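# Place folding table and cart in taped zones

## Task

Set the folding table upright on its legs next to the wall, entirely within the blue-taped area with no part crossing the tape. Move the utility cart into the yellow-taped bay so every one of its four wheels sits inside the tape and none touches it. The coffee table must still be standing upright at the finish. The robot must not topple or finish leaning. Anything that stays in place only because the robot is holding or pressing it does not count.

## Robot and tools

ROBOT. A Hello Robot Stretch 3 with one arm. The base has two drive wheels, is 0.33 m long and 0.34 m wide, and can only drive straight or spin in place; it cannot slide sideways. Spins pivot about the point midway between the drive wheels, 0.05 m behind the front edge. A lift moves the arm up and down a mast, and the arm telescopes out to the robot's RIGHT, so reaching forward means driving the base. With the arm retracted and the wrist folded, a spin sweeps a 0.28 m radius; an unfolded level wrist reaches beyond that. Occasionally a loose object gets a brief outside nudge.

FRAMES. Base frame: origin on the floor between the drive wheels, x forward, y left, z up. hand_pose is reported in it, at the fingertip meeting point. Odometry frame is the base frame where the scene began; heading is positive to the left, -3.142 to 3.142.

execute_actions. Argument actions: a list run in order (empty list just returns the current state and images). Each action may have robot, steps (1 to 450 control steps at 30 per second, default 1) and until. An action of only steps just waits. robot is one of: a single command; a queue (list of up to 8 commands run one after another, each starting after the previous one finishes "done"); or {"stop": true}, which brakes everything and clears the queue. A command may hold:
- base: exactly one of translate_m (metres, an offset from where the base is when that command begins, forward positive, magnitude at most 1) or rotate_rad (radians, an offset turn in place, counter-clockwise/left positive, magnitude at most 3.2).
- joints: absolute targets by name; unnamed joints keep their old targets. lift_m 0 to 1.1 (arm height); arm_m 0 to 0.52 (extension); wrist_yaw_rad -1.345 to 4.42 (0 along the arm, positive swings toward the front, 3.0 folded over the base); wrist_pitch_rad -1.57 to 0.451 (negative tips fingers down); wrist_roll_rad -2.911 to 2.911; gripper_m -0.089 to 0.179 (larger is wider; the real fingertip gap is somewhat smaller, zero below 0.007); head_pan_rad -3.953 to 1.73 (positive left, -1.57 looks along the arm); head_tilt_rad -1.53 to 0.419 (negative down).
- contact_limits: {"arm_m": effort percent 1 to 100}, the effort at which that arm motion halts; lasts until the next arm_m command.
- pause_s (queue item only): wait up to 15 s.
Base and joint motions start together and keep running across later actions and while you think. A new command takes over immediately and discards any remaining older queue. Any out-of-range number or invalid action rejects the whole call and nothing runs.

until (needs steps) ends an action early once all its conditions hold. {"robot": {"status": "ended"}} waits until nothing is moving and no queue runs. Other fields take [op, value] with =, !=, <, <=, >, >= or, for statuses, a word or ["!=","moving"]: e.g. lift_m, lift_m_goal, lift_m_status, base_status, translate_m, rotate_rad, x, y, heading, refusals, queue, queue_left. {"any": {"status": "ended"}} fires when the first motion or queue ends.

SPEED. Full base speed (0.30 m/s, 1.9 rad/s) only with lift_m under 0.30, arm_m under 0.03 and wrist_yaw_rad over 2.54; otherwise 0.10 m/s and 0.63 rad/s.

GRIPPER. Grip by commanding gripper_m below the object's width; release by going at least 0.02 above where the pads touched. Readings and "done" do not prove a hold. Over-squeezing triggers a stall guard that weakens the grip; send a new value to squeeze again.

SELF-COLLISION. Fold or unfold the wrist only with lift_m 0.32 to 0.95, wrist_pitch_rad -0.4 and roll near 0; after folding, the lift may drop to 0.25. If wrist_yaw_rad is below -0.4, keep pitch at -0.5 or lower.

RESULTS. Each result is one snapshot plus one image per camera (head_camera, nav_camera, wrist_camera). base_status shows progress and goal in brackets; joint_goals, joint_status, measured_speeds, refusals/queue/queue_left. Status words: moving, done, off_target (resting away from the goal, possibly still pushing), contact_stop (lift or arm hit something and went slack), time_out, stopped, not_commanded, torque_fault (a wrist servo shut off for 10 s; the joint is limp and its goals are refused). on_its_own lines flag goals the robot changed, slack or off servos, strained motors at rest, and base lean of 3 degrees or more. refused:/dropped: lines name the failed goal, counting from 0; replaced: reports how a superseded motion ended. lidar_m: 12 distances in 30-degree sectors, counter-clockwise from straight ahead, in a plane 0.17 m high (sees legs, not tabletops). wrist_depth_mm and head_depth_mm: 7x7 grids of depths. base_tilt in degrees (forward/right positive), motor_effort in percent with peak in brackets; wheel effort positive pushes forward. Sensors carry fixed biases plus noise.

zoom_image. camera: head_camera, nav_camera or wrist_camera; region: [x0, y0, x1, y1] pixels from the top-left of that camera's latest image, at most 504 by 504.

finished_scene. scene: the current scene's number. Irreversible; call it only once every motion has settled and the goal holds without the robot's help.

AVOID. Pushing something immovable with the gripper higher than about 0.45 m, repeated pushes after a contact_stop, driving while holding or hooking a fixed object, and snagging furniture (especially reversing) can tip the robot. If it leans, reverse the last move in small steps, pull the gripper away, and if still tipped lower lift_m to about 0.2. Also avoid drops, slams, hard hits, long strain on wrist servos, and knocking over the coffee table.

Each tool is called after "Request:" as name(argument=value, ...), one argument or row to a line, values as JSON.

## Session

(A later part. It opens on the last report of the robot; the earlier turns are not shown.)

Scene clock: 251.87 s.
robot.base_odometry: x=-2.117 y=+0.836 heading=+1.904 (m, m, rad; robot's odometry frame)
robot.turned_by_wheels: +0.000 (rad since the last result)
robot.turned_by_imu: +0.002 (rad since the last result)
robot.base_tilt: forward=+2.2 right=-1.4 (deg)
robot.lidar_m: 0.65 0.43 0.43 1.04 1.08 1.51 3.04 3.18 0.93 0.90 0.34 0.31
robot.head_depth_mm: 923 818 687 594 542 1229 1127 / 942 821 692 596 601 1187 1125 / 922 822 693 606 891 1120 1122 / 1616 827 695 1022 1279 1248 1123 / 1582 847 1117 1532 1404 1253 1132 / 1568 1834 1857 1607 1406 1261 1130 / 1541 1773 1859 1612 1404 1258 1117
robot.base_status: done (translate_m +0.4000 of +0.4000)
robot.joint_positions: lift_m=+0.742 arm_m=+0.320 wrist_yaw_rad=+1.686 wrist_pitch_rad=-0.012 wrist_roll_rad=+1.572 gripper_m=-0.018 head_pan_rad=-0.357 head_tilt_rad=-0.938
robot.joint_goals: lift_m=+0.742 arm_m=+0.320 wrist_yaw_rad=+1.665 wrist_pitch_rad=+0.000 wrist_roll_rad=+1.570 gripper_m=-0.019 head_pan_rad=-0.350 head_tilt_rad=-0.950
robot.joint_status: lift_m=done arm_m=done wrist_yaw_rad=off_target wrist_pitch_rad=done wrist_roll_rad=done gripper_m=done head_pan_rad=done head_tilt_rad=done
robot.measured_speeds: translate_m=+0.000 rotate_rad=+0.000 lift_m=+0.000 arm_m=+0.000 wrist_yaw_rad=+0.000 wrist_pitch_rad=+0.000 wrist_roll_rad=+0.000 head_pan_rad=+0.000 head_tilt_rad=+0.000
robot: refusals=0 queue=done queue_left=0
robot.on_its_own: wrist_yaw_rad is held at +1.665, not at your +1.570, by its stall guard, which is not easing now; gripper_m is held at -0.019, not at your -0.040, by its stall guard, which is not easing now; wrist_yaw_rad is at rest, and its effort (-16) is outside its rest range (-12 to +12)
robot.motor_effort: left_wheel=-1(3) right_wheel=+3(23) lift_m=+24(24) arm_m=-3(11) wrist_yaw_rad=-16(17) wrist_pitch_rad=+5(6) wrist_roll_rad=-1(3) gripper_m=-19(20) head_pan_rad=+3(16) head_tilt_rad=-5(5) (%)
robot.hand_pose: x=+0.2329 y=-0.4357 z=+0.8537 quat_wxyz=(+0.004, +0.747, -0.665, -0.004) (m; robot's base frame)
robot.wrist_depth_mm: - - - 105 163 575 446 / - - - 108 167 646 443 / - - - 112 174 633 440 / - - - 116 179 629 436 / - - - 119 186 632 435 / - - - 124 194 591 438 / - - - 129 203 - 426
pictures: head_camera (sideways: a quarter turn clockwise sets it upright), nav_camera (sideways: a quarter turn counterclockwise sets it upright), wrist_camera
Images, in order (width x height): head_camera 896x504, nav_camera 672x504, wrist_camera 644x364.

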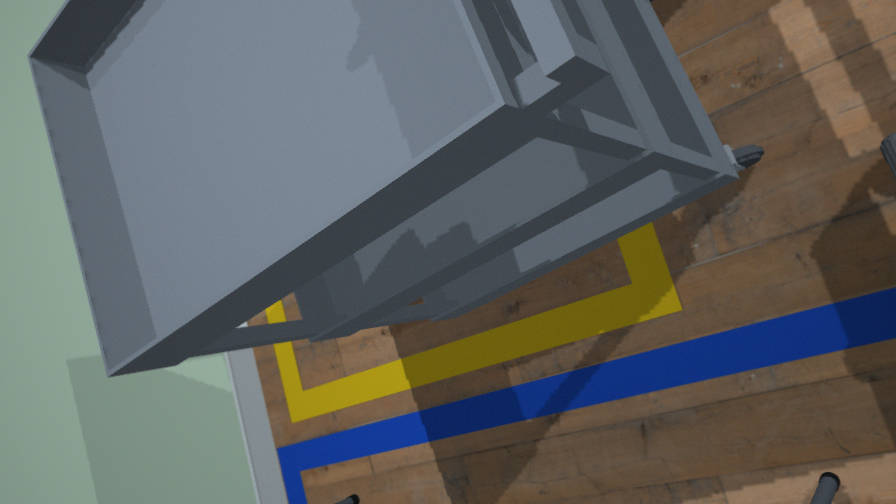

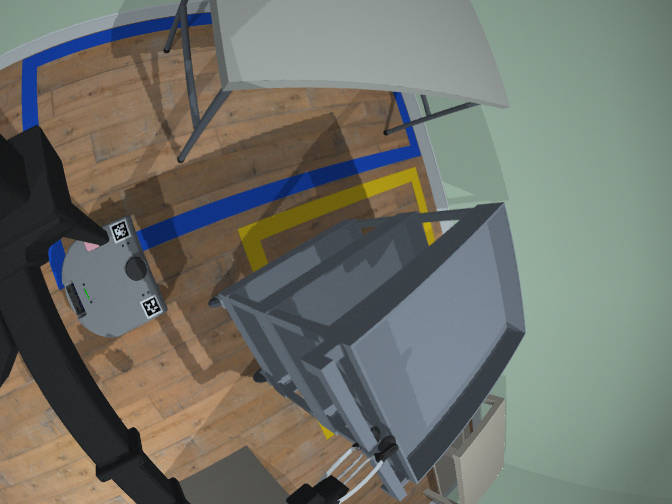

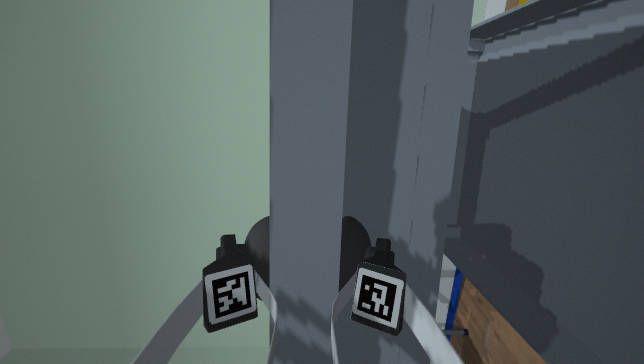

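Request:
execute_actions(
  actions=[
    {"robot":{"base":{"translate_m":0.47}},"steps":15},
    {"robot":{"joints":{"arm_m":0.29}},"steps":10},
    {"robot":{"joints":{"arm_m":0.26}},"steps":10},
    {"robot":{"joints":{"arm_m":0.24}},"steps":70},
    {"robot":{"joints":{"arm_m":0.27}},"steps":10},
    {"robot":{"joints":{"arm_m":0.30}},"steps":10},
    {"robot":{"joints":{"arm_m":0.33,"head_tilt_rad":-1.15}},"steps":300,"until":{"robot":{"status":"ended"}}},
  ],
)

Scene clock: 258.23 s.
robot.base_odometry: x=-2.271 y=+1.280 heading=+1.904 (m, m, rad; robot's odometry frame)
robot.turned_by_wheels: +0.000 (rad since the last result)
robot.turned_by_imu: +0.003 (rad since the last result)
robot.base_tilt: forward=+2.2 right=-1.4 (deg)
robot.lidar_m: 0.52 1.20 1.05 0.81 1.07 1.50 3.50 1.26 1.00 1.66 0.29 0.28
robot.head_depth_mm: 703 630 570 485 1291 1193 1115 / 705 631 572 603 1252 1199 1130 / 706 633 568 894 1183 1214 - / 708 625 956 1228 1301 1212 - / 709 1012 1178 1398 1308 1205 - / 721 1457 1560 1418 1312 1207 1123 / 1216 1455 1558 1429 1303 1207 1126
robot.base_status: done (translate_m +0.4700 of +0.4700)
robot.joint_positions: lift_m=+0.742 arm_m=+0.330 wrist_yaw_rad=+1.720 wrist_pitch_rad=-0.013 wrist_roll_rad=+1.583 gripper_m=-0.018 head_pan_rad=-0.357 head_tilt_rad=-1.136
robot.joint_goals: lift_m=+0.742 arm_m=+0.330 wrist_yaw_rad=+1.712 wrist_pitch_rad=+0.000 wrist_roll_rad=+1.570 gripper_m=-0.019 head_pan_rad=-0.350 head_tilt_rad=-1.150
robot.joint_status: lift_m=done arm_m=done wrist_yaw_rad=off_target wrist_pitch_rad=done wrist_roll_rad=done gripper_m=done head_pan_rad=done head_tilt_rad=done
robot.measured_speeds: translate_m=+0.000 rotate_rad=+0.000 lift_m=+0.000 arm_m=+0.000 wrist_yaw_rad=+0.000 wrist_pitch_rad=+0.000 wrist_roll_rad=+0.000 head_pan_rad=+0.000 head_tilt_rad=+0.000
robot: refusals=0 queue=done queue_left=0
robot.on_its_own: wrist_yaw_rad is held at +1.712, not at your +1.570, by its stall guard, which is not easing now; gripper_m is held at -0.019, not at your -0.040, by its stall guard, which is not easing now
robot.motor_effort: left_wheel=-1(4) right_wheel=+4(23) lift_m=+24(24) arm_m=+4(7) wrist_yaw_rad=-7(25) wrist_pitch_rad=+6(6) wrist_roll_rad=-4(4) gripper_m=-20(20) head_pan_rad=+2(2) head_tilt_rad=-6(20) (%)
robot.hand_pose: x=+0.2317 y=-0.4365 z=+0.8534 quat_wxyz=(+0.001, +0.758, -0.652, -0.009) (m; robot's base frame)
robot.wrist_depth_mm: 979 - - 114 173 - 419 / - - - 116 176 634 443 / - - - 118 179 633 436 / - - - 121 182 628 434 / - - - 122 187 628 437 / - - - 125 191 597 438 / - - - 127 194 558 439
pictures: head_camera (sideways: a quarter turn clockwise sets it upright), nav_camera (sideways: a quarter turn counterclockwise sets it upright), wrist_camera
Images, in order (width x height): head_camera 896x504, nav_camera 672x504, wrist_camera 644x364.

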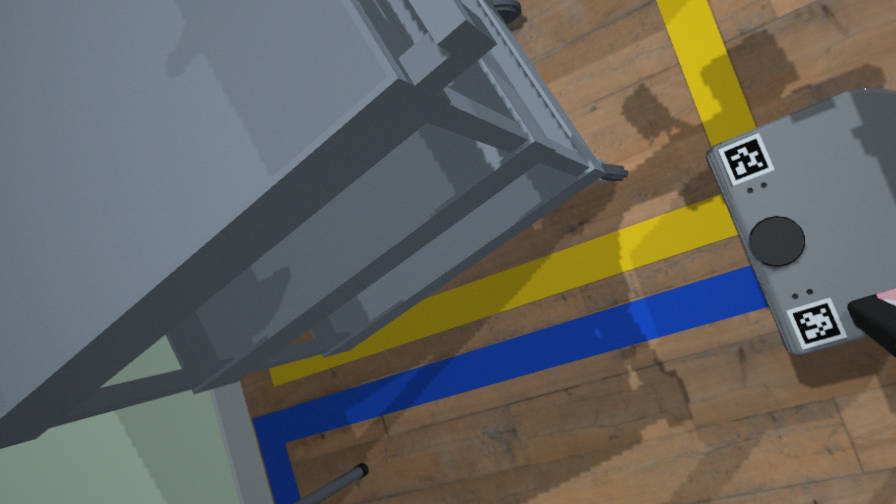

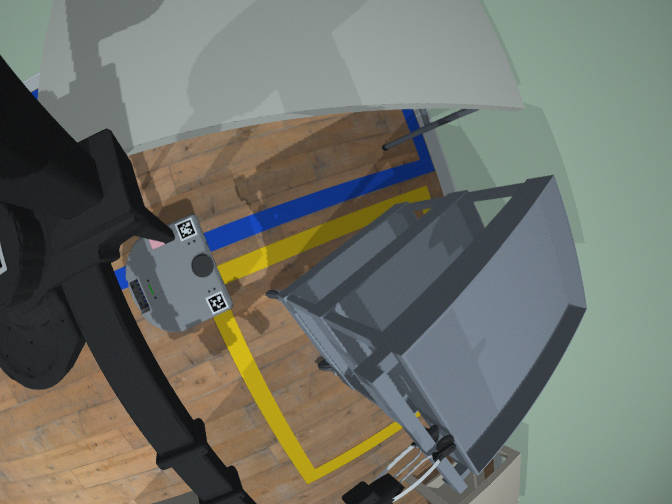

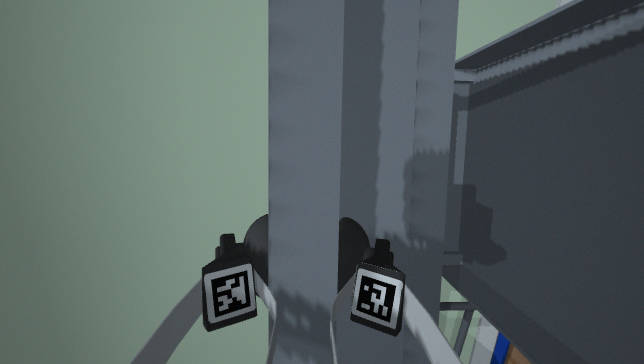

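Request:
execute_actions(
  actions=[
    {"robot":{"base":{"translate_m":-0.45}},"steps":40},
    {"robot":{"joints":{"arm_m":0.30}},"steps":30},
    {"robot":{"joints":{"arm_m":0.27,"head_tilt_rad":-0.95}},"steps":300,"until":{"robot":{"status":"ended"}}},
    {"robot":{"joints":{"gripper_m":0.11}},"steps":60,"until":{"robot":{"status":"ended"}}},
  ],
)

Scene clock: 265.97 s.
robot.base_odometry: x=-2.123 y=+0.855 heading=+1.904 (m, m, rad; robot's odometry frame)
robot.turned_by_wheels: +0.000 (rad since the last result)
robot.turned_by_imu: +0.001 (rad since the last result)
robot.base_tilt: forward=+2.3 right=-1.3 (deg)
robot.lidar_m: 0.57 1.43 0.41 1.04 1.09 1.52 3.05 3.21 0.93 0.90 0.36 0.29
robot.head_depth_mm: 910 800 677 560 868 1222 1124 / 921 804 680 590 783 1185 1122 / 909 805 681 590 633 1128 1120 / 900 808 682 936 1186 1225 1124 / 1536 811 1113 1526 1390 1245 1125 / 1558 1834 1821 1589 1396 1252 1130 / 1529 1765 1835 1599 1398 1251 1134
robot.base_status: done (translate_m -0.4500 of -0.4500)
robot.joint_positions: lift_m=+0.742 arm_m=+0.270 wrist_yaw_rad=+1.714 wrist_pitch_rad=-0.016 wrist_roll_rad=+1.573 gripper_m=+0.110 head_pan_rad=-0.357 head_tilt_rad=-0.951
robot.joint_goals: lift_m=+0.742 arm_m=+0.270 wrist_yaw_rad=+1.712 wrist_pitch_rad=+0.000 wrist_roll_rad=+1.570 gripper_m=+0.110 head_pan_rad=-0.350 head_tilt_rad=-0.950
robot.joint_status: lift_m=done arm_m=done wrist_yaw_rad=off_target wrist_pitch_rad=done wrist_roll_rad=done gripper_m=done head_pan_rad=done head_tilt_rad=done
robot.measured_speeds: translate_m=+0.000 rotate_rad=+0.000 lift_m=+0.000 arm_m=+0.000 wrist_yaw_rad=+0.000 wrist_pitch_rad=+0.000 wrist_roll_rad=+0.000 head_pan_rad=+0.000 head_tilt_rad=+0.000
robot: refusals=0 queue=done queue_left=0
robot.on_its_own: wrist_yaw_rad is held at +1.712, not at your +1.570, by its stall guard, which is not easing now
robot.motor_effort: left_wheel=+0(6) right_wheel=-3(31) lift_m=+26(25) arm_m=-2(8) wrist_yaw_rad=-2(19) wrist_pitch_rad=+7(18) wrist_roll_rad=-1(3) gripper_m=+0(86) head_pan_rad=+4(3) head_tilt_rad=+0(15) (%)
robot.hand_pose: x=+0.2318 y=-0.3786 z=+0.8526 quat_wxyz=(+0.006, +0.756, -0.655, -0.006) (m; robot's base frame)
robot.wrist_depth_mm: - - - 95 151 597 437 / - - - 100 159 602 436 / - - - 105 168 625 438 / - - - 111 177 627 437 / - - - 118 188 619 430 / - - - 125 197 530 433 / - - - 135 216 - 411
pictures: head_camera (sideways: a quarter turn clockwise sets it upright), nav_camera (sideways: a quarter turn counterclockwise sets it upright), wrist_camera
Images, in order (width x height): head_camera 896x504, nav_camera 672x504, wrist_camera 644x364.

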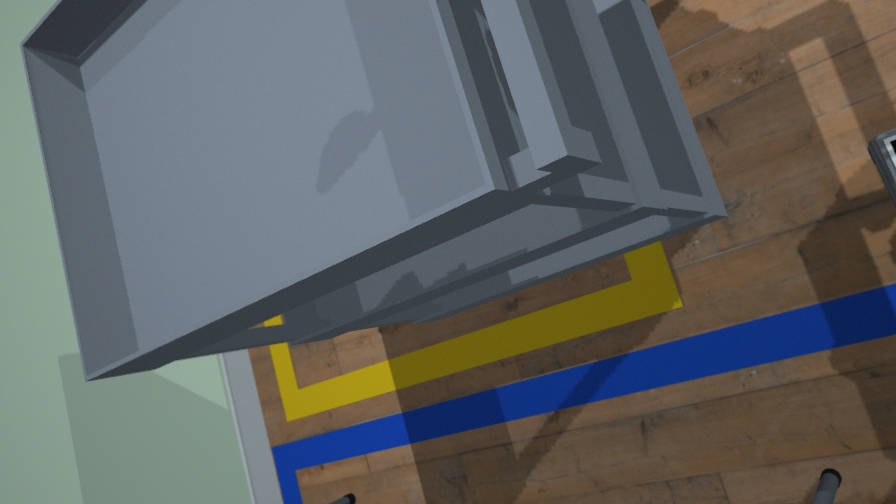

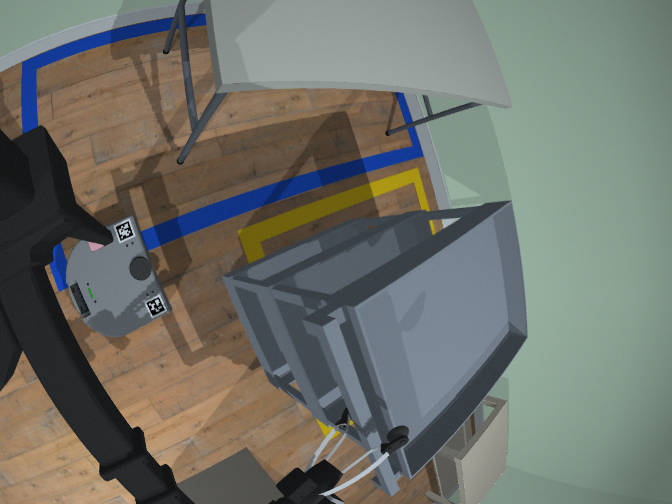

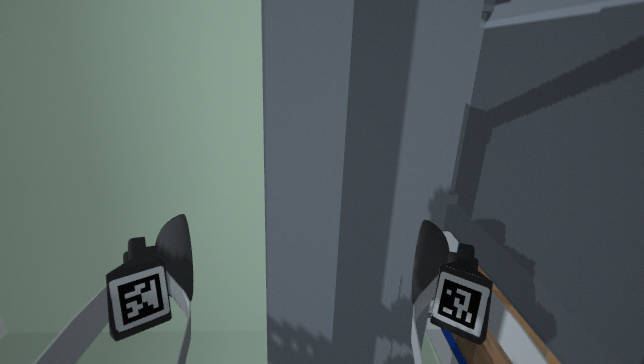

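Request:
execute_actions(
  actions=[
    {"robot":{"joints":{"arm_m":0.16,"wrist_yaw_rad":1.57}},"steps":90,"until":{"robot":{"status":"ended"}}},
    {"robot":{"joints":{"gripper_m":-0.035}},"steps":60,"until":{"robot":{"status":"ended"}}},
    {"robot":{"base":{"translate_m":-0.2}},"steps":20},
    {"robot":{"joints":{"arm_m":0.13}},"steps":12},
    {"robot":{"joints":{"arm_m":0.10}},"steps":12},
    {"robot":{"joints":{"arm_m":0.07}},"steps":12},
    {"robot":{"joints":{"arm_m":0.04}},"steps":300,"until":{"robot":{"status":"ended"}}},
    {"robot":{"base":{"translate_m":0.25}},"steps":300,"until":{"robot":{"status":"ended"}}},
  ],
)

Scene clock: 276.50 s.
robot.base_odometry: x=-2.140 y=+0.902 heading=+1.904 (m, m, rad; robot's odometry frame)
robot.turned_by_wheels: +0.000 (rad since the last result)
robot.turned_by_imu: +0.003 (rad since the last result)
robot.base_tilt: forward=+2.2 right=-1.4 (deg)
robot.lidar_m: 0.30 1.43 0.38 1.04 1.08 1.52 3.11 3.26 0.92 0.90 0.34 0.30
robot.head_depth_mm: 891 800 679 590 472 1184 1108 / 895 805 681 601 775 1130 1124 / 901 809 682 590 765 1132 1126 / 898 810 684 592 717 1111 1132 / 1533 1721 1712 618 1329 1247 1127 / 1519 1766 1840 1584 1393 1249 1129 / 1470 1715 1828 1591 1407 1246 1135
robot.base_status: done (translate_m +0.2500 of +0.2500)
robot.joint_positions: lift_m=+0.742 arm_m=+0.040 wrist_yaw_rad=+1.538 wrist_pitch_rad=-0.015 wrist_roll_rad=+1.573 gripper_m=-0.019 head_pan_rad=-0.357 head_tilt_rad=-0.951
robot.joint_goals: lift_m=+0.742 arm_m=+0.040 wrist_yaw_rad=+1.527 wrist_pitch_rad=+0.000 wrist_roll_rad=+1.570 gripper_m=-0.020 head_pan_rad=-0.350 head_tilt_rad=-0.950
robot.joint_status: lift_m=done arm_m=done wrist_yaw_rad=done wrist_pitch_rad=done wrist_roll_rad=done gripper_m=done head_pan_rad=done head_tilt_rad=done
robot.measured_speeds: translate_m=+0.000 rotate_rad=+0.000 lift_m=+0.000 arm_m=+0.000 wrist_yaw_rad=+0.000 wrist_pitch_rad=+0.000 wrist_roll_rad=+0.000 head_pan_rad=+0.000 head_tilt_rad=+0.000
robot: refusals=0 queue=done queue_left=0
robot.on_its_own: wrist_yaw_rad is held at +1.527, not at your +1.570, by its stall guard, which is not easing now; gripper_m is held at -0.020, not at your -0.035, by its stall guard, which is not easing now
robot.motor_effort: left_wheel=+1(4) right_wheel=-1(23) lift_m=+25(25) arm_m=-2(10) wrist_yaw_rad=-9(23) wrist_pitch_rad=+7(8) wrist_roll_rad=+0(1) gripper_m=-19(100) head_pan_rad=+3(3) head_tilt_rad=+0(0) (%)
robot.hand_pose: x=+0.2344 y=-0.1936 z=+0.8529 quat_wxyz=(+0.005, +0.695, -0.719, -0.006) (m; robot's base frame)
robot.wrist_depth_mm: - - - 86 142 536 440 / - - - 92 151 562 440 / - - - 98 162 594 441 / - - - 106 174 587 438 / - - - 113 189 - 419 / - - - 123 - - 387 / - - - 139 232 - 279
pictures: head_camera (sideways: a quarter turn clockwise sets it upright), nav_camera (sideways: a quarter turn counterclockwise sets it upright), wrist_camera
Images, in order (width x height): head_camera 896x504, nav_camera 672x504, wrist_camera 644x364.

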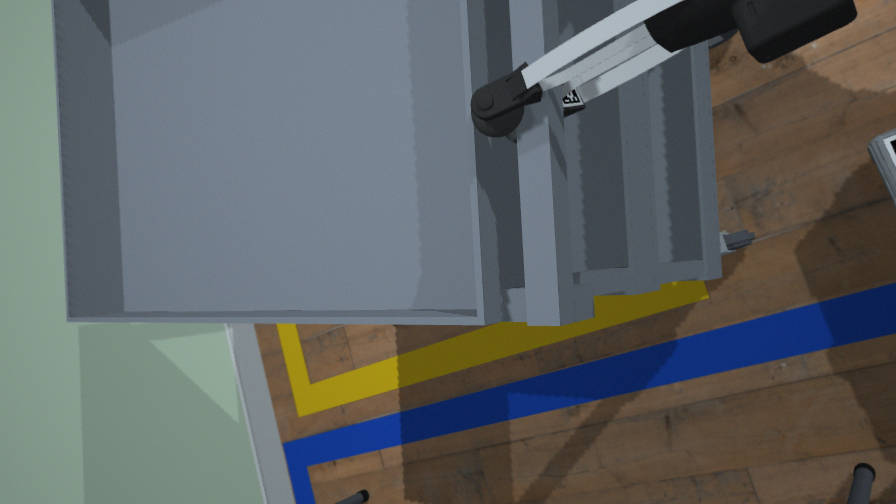

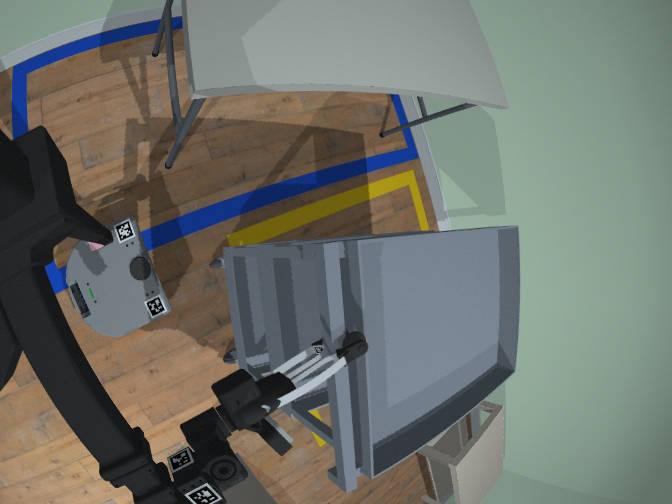

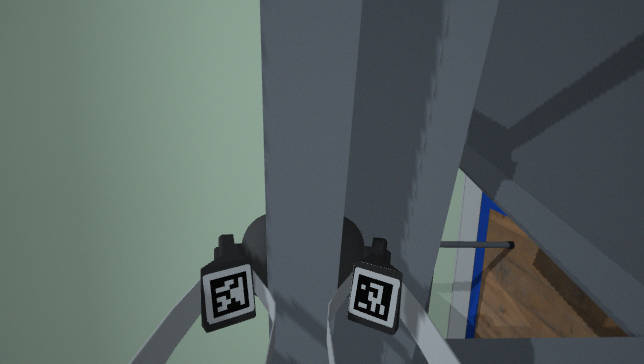

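Cart points well east now. Drive the rest while extending.

Request:
execute_actions(
  actions=[
    {"robot":{"base":{"translate_m":0.42}},"steps":22},
    {"robot":{"joints":{"arm_m":0.07}},"steps":13},
    {"robot":{"joints":{"arm_m":0.10}},"steps":13},
    {"robot":{"joints":{"arm_m":0.13}},"steps":13},
    {"robot":{"joints":{"arm_m":0.16}},"steps":13},
    {"robot":{"joints":{"arm_m":0.19}},"steps":13},
    {"robot":{"joints":{"arm_m":0.22}},"steps":13},
    {"robot":{"joints":{"arm_m":0.25}},"steps":13},
    {"robot":{"joints":{"arm_m":0.28}},"steps":13},
    {"robot":{"joints":{"arm_m":0.31,"head_tilt_rad":-1.1}},"steps":300,"until":{"robot":{"status":"ended"}}},
  ],
)

Scene clock: 282.00 s.
robot.base_odometry: x=-2.277 y=+1.299 heading=+1.904 (m, m, rad; robot's odometry frame)
robot.turned_by_wheels: +0.000 (rad since the last result)
robot.turned_by_imu: +0.003 (rad since the last result)
robot.base_tilt: forward=+2.2 right=-1.4 (deg)
robot.lidar_m: 0.93 1.18 1.05 0.81 1.07 1.50 3.53 1.26 1.01 0.77 0.42 0.45
robot.head_depth_mm: 758 644 595 885 1277 1202 1115 / 734 1079 995 928 1266 1206 1125 / 1257 1133 1387 1402 1318 1208 - / 1288 1569 1610 1445 1321 1210 - / 1245 1493 1609 1447 1317 1208 1144 / 1200 1430 1603 1452 1323 1215 1118 / 1158 1374 1564 1458 1328 1216 1128
robot.base_status: done (translate_m +0.4200 of +0.4200)
robot.joint_positions: lift_m=+0.742 arm_m=+0.310 wrist_yaw_rad=+1.545 wrist_pitch_rad=-0.014 wrist_roll_rad=+1.573 gripper_m=-0.019 head_pan_rad=-0.357 head_tilt_rad=-1.086
robot.joint_goals: lift_m=+0.742 arm_m=+0.310 wrist_yaw_rad=+1.527 wrist_pitch_rad=+0.000 wrist_roll_rad=+1.570 gripper_m=-0.020 head_pan_rad=-0.350 head_tilt_rad=-1.100
robot.joint_status: lift_m=done arm_m=done wrist_yaw_rad=done wrist_pitch_rad=done wrist_roll_rad=done gripper_m=done head_pan_rad=done head_tilt_rad=done
robot.measured_speeds: translate_m=+0.000 rotate_rad=+0.000 lift_m=+0.000 arm_m=+0.000 wrist_yaw_rad=+0.000 wrist_pitch_rad=+0.000 wrist_roll_rad=+0.000 head_pan_rad=+0.000 head_tilt_rad=+0.000
robot: refusals=0 queue=done queue_left=0
robot.on_its_own: wrist_yaw_rad is held at +1.527, not at your +1.570, by its stall guard, which is not easing now; gripper_m is held at -0.020, not at your -0.035, by its stall guard, which is not easing now; wrist_yaw_rad is at rest, and its effort (-14) is outside its rest range (-12 to +12)
robot.motor_effort: left_wheel=+2(5) right_wheel=-4(13) lift_m=+25(25) arm_m=+8(7) wrist_yaw_rad=-14(17) wrist_pitch_rad=+6(7) wrist_roll_rad=+0(1) gripper_m=-20(18) head_pan_rad=+2(3) head_tilt_rad=-6(16) (%)
robot.hand_pose: x=+0.2344 y=-0.4612 z=+0.8532 quat_wxyz=(+0.004, +0.698, -0.716, -0.006) (m; robot's base frame)
robot.wrist_depth_mm: 978 - - 95 151 570 441 / - - - 100 160 590 443 / - - - 105 167 634 440 / - - - 112 177 635 436 / - - - 117 188 590 435 / - - - 124 - - 405 / - - - 135 218 - 966
pictures: head_camera (sideways: a quarter turn clockwise sets it upright), nav_camera (sideways: a quarter turn counterclockwise sets it upright), wrist_camera
Images, in order (width x height): head_camera 896x504, nav_camera 672x504, wrist_camera 644x364.

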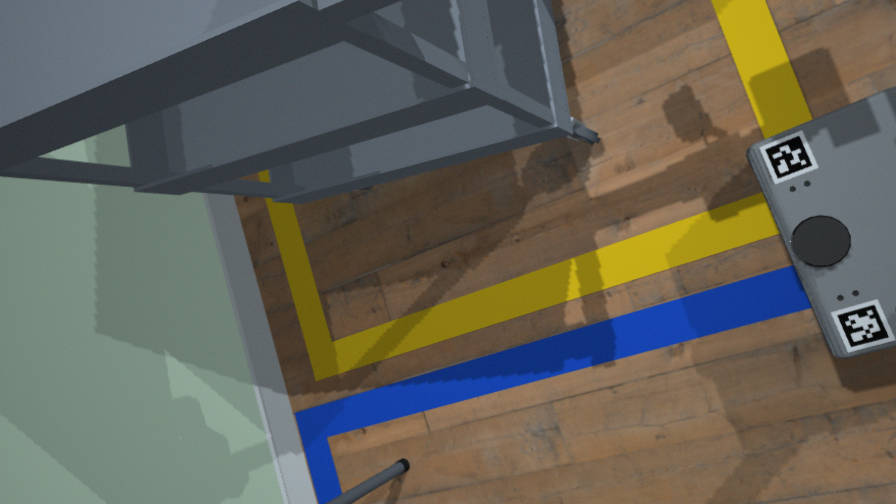

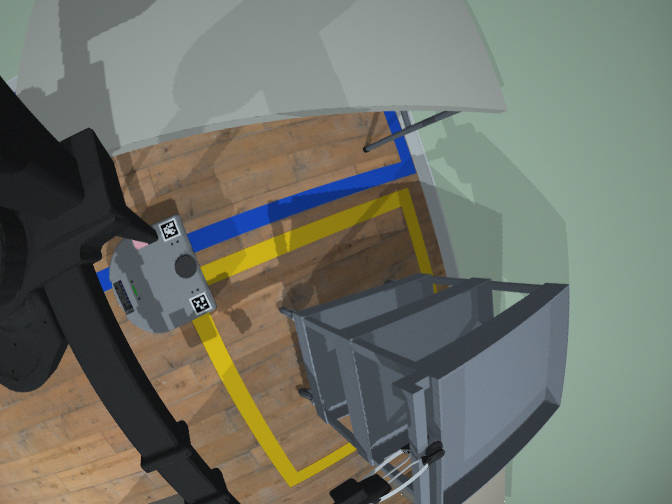

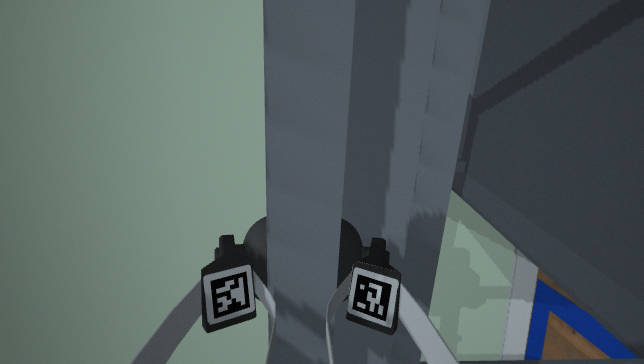

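Request:
execute_actions(
  actions=[
    {"robot":{"base":{"translate_m":-0.1},"joints":{"arm_m":0.29}},"steps":100,"until":{"robot":{"status":"ended"}}},
    {"robot":{"joints":{"gripper_m":0.12}},"steps":60,"until":{"robot":{"status":"ended"}}},
    {"robot":{"base":{"translate_m":-0.2}},"steps":150,"until":{"robot":{"status":"ended"}}},
    {"robot":{"joints":{"lift_m":0.25,"arm_m":0.45,"wrist_roll_rad":0,"wrist_yaw_rad":1.57,"wrist_pitch_rad":-0.3,"head_pan_rad":-0.8,"head_tilt_rad":-0.9}},"steps":200,"until":{"robot":{"status":"ended"}}},
  ],
)

Scene clock: 296.67 s.
robot.base_odometry: x=-2.179 y=+1.016 heading=+1.904 (m, m, rad; robot's odometry frame)
robot.turned_by_wheels: +0.000 (rad since the last result)
robot.turned_by_imu: +0.003 (rad since the last result)
robot.base_tilt: forward=+2.2 right=-1.3 (deg)
robot.lidar_m: 1.23 1.42 0.32 0.82 1.08 1.51 3.22 3.39 0.93 0.91 0.65 0.56
robot.head_depth_mm: 1876 1846 1932 1622 1417 1260 1132 / 1949 829 1781 1597 1425 1256 1127 / 1955 874 1171 1383 1399 1264 1133 / 1033 875 1124 1074 1355 1268 1137 / 1096 880 674 986 1302 1267 1135 / 1072 884 749 1365 1409 1264 1137 / 1046 905 1250 1580 1432 1276 1140
robot.base_status: done (translate_m -0.2000 of -0.2000)
robot.joint_positions: lift_m=+0.250 arm_m=+0.450 wrist_yaw_rad=+1.568 wrist_pitch_rad=-0.315 wrist_roll_rad=+0.005 gripper_m=+0.120 head_pan_rad=-0.793 head_tilt_rad=-0.902
robot.joint_goals: lift_m=+0.250 arm_m=+0.450 wrist_yaw_rad=+1.570 wrist_pitch_rad=-0.300 wrist_roll_rad=+0.000 gripper_m=+0.120 head_pan_rad=-0.800 head_tilt_rad=-0.900
robot.joint_status: lift_m=done arm_m=done wrist_yaw_rad=done wrist_pitch_rad=done wrist_roll_rad=done gripper_m=done head_pan_rad=done head_tilt_rad=done
robot.measured_speeds: translate_m=+0.000 rotate_rad=+0.000 lift_m=+0.000 arm_m=+0.000 wrist_yaw_rad=+0.000 wrist_pitch_rad=+0.000 wrist_roll_rad=+0.000 head_pan_rad=+0.000 head_tilt_rad=+0.000
robot: refusals=0 queue=done queue_left=0
robot.motor_effort: left_wheel=+0(5) right_wheel=-2(30) lift_m=+23(26) arm_m=+5(10) wrist_yaw_rad=+1(16) wrist_pitch_rad=+7(7) wrist_roll_rad=-1(3) gripper_m=+0(79) head_pan_rad=-3(26) head_tilt_rad=+1(11) (%)
robot.hand_pose: x=+0.2148 y=-0.5953 z=+0.2868 quat_wxyz=(+0.572, +0.573, -0.417, +0.413) (m; robot's base frame)
robot.wrist_depth_mm: - - - - - - - / - - 949 939 910 - - / - 567 695 721 642 - - / 737 427 410 398 385 878 876 / 611 577 587 424 405 668 677 / 509 - 523 528 505 550 550 / 435 428 445 448 452 447 462
pictures: head_camera (sideways: a quarter turn clockwise sets it upright), nav_camera (sideways: a quarter turn counterclockwise sets it upright), wrist_camera
Images, in order (width x height): head_camera 896x504, nav_camera 672x504, wrist_camera 644x364.

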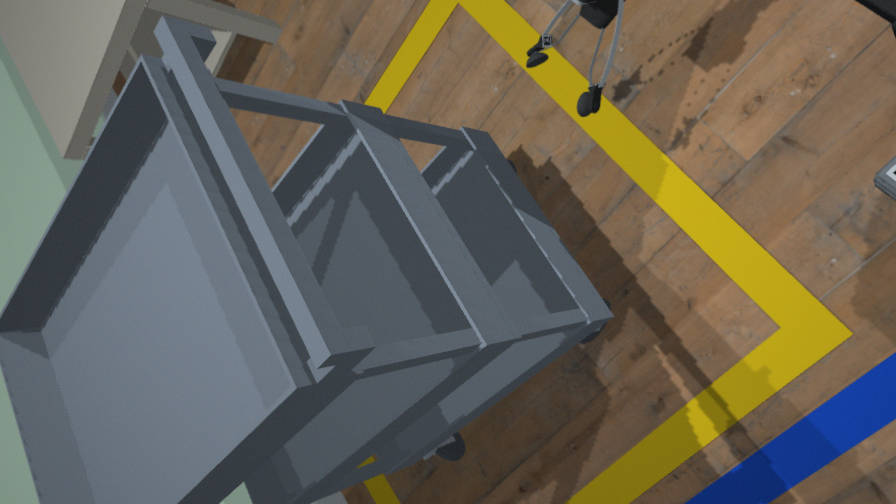

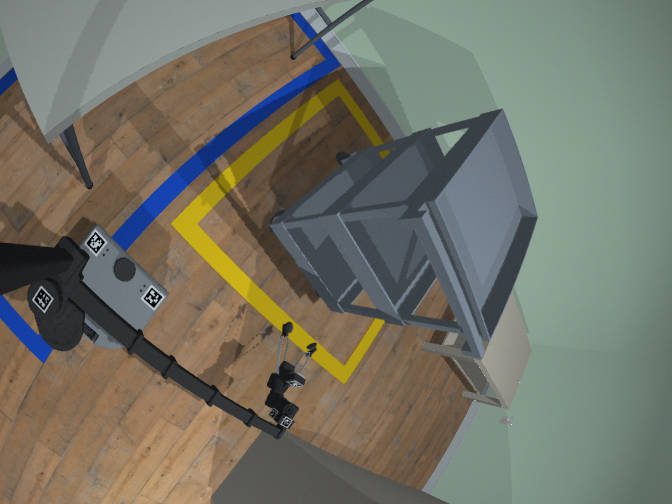

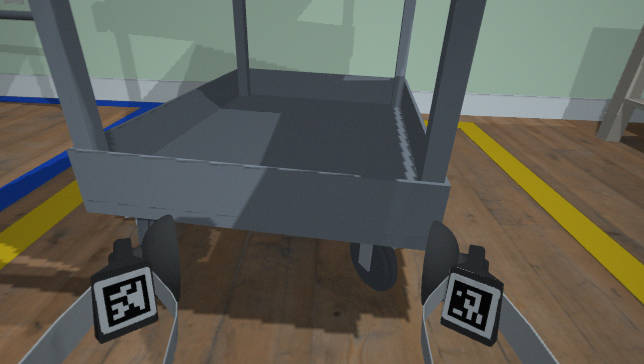

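Request:
finished_scene(
  scene=1,
)

The scene is finished: the task was done.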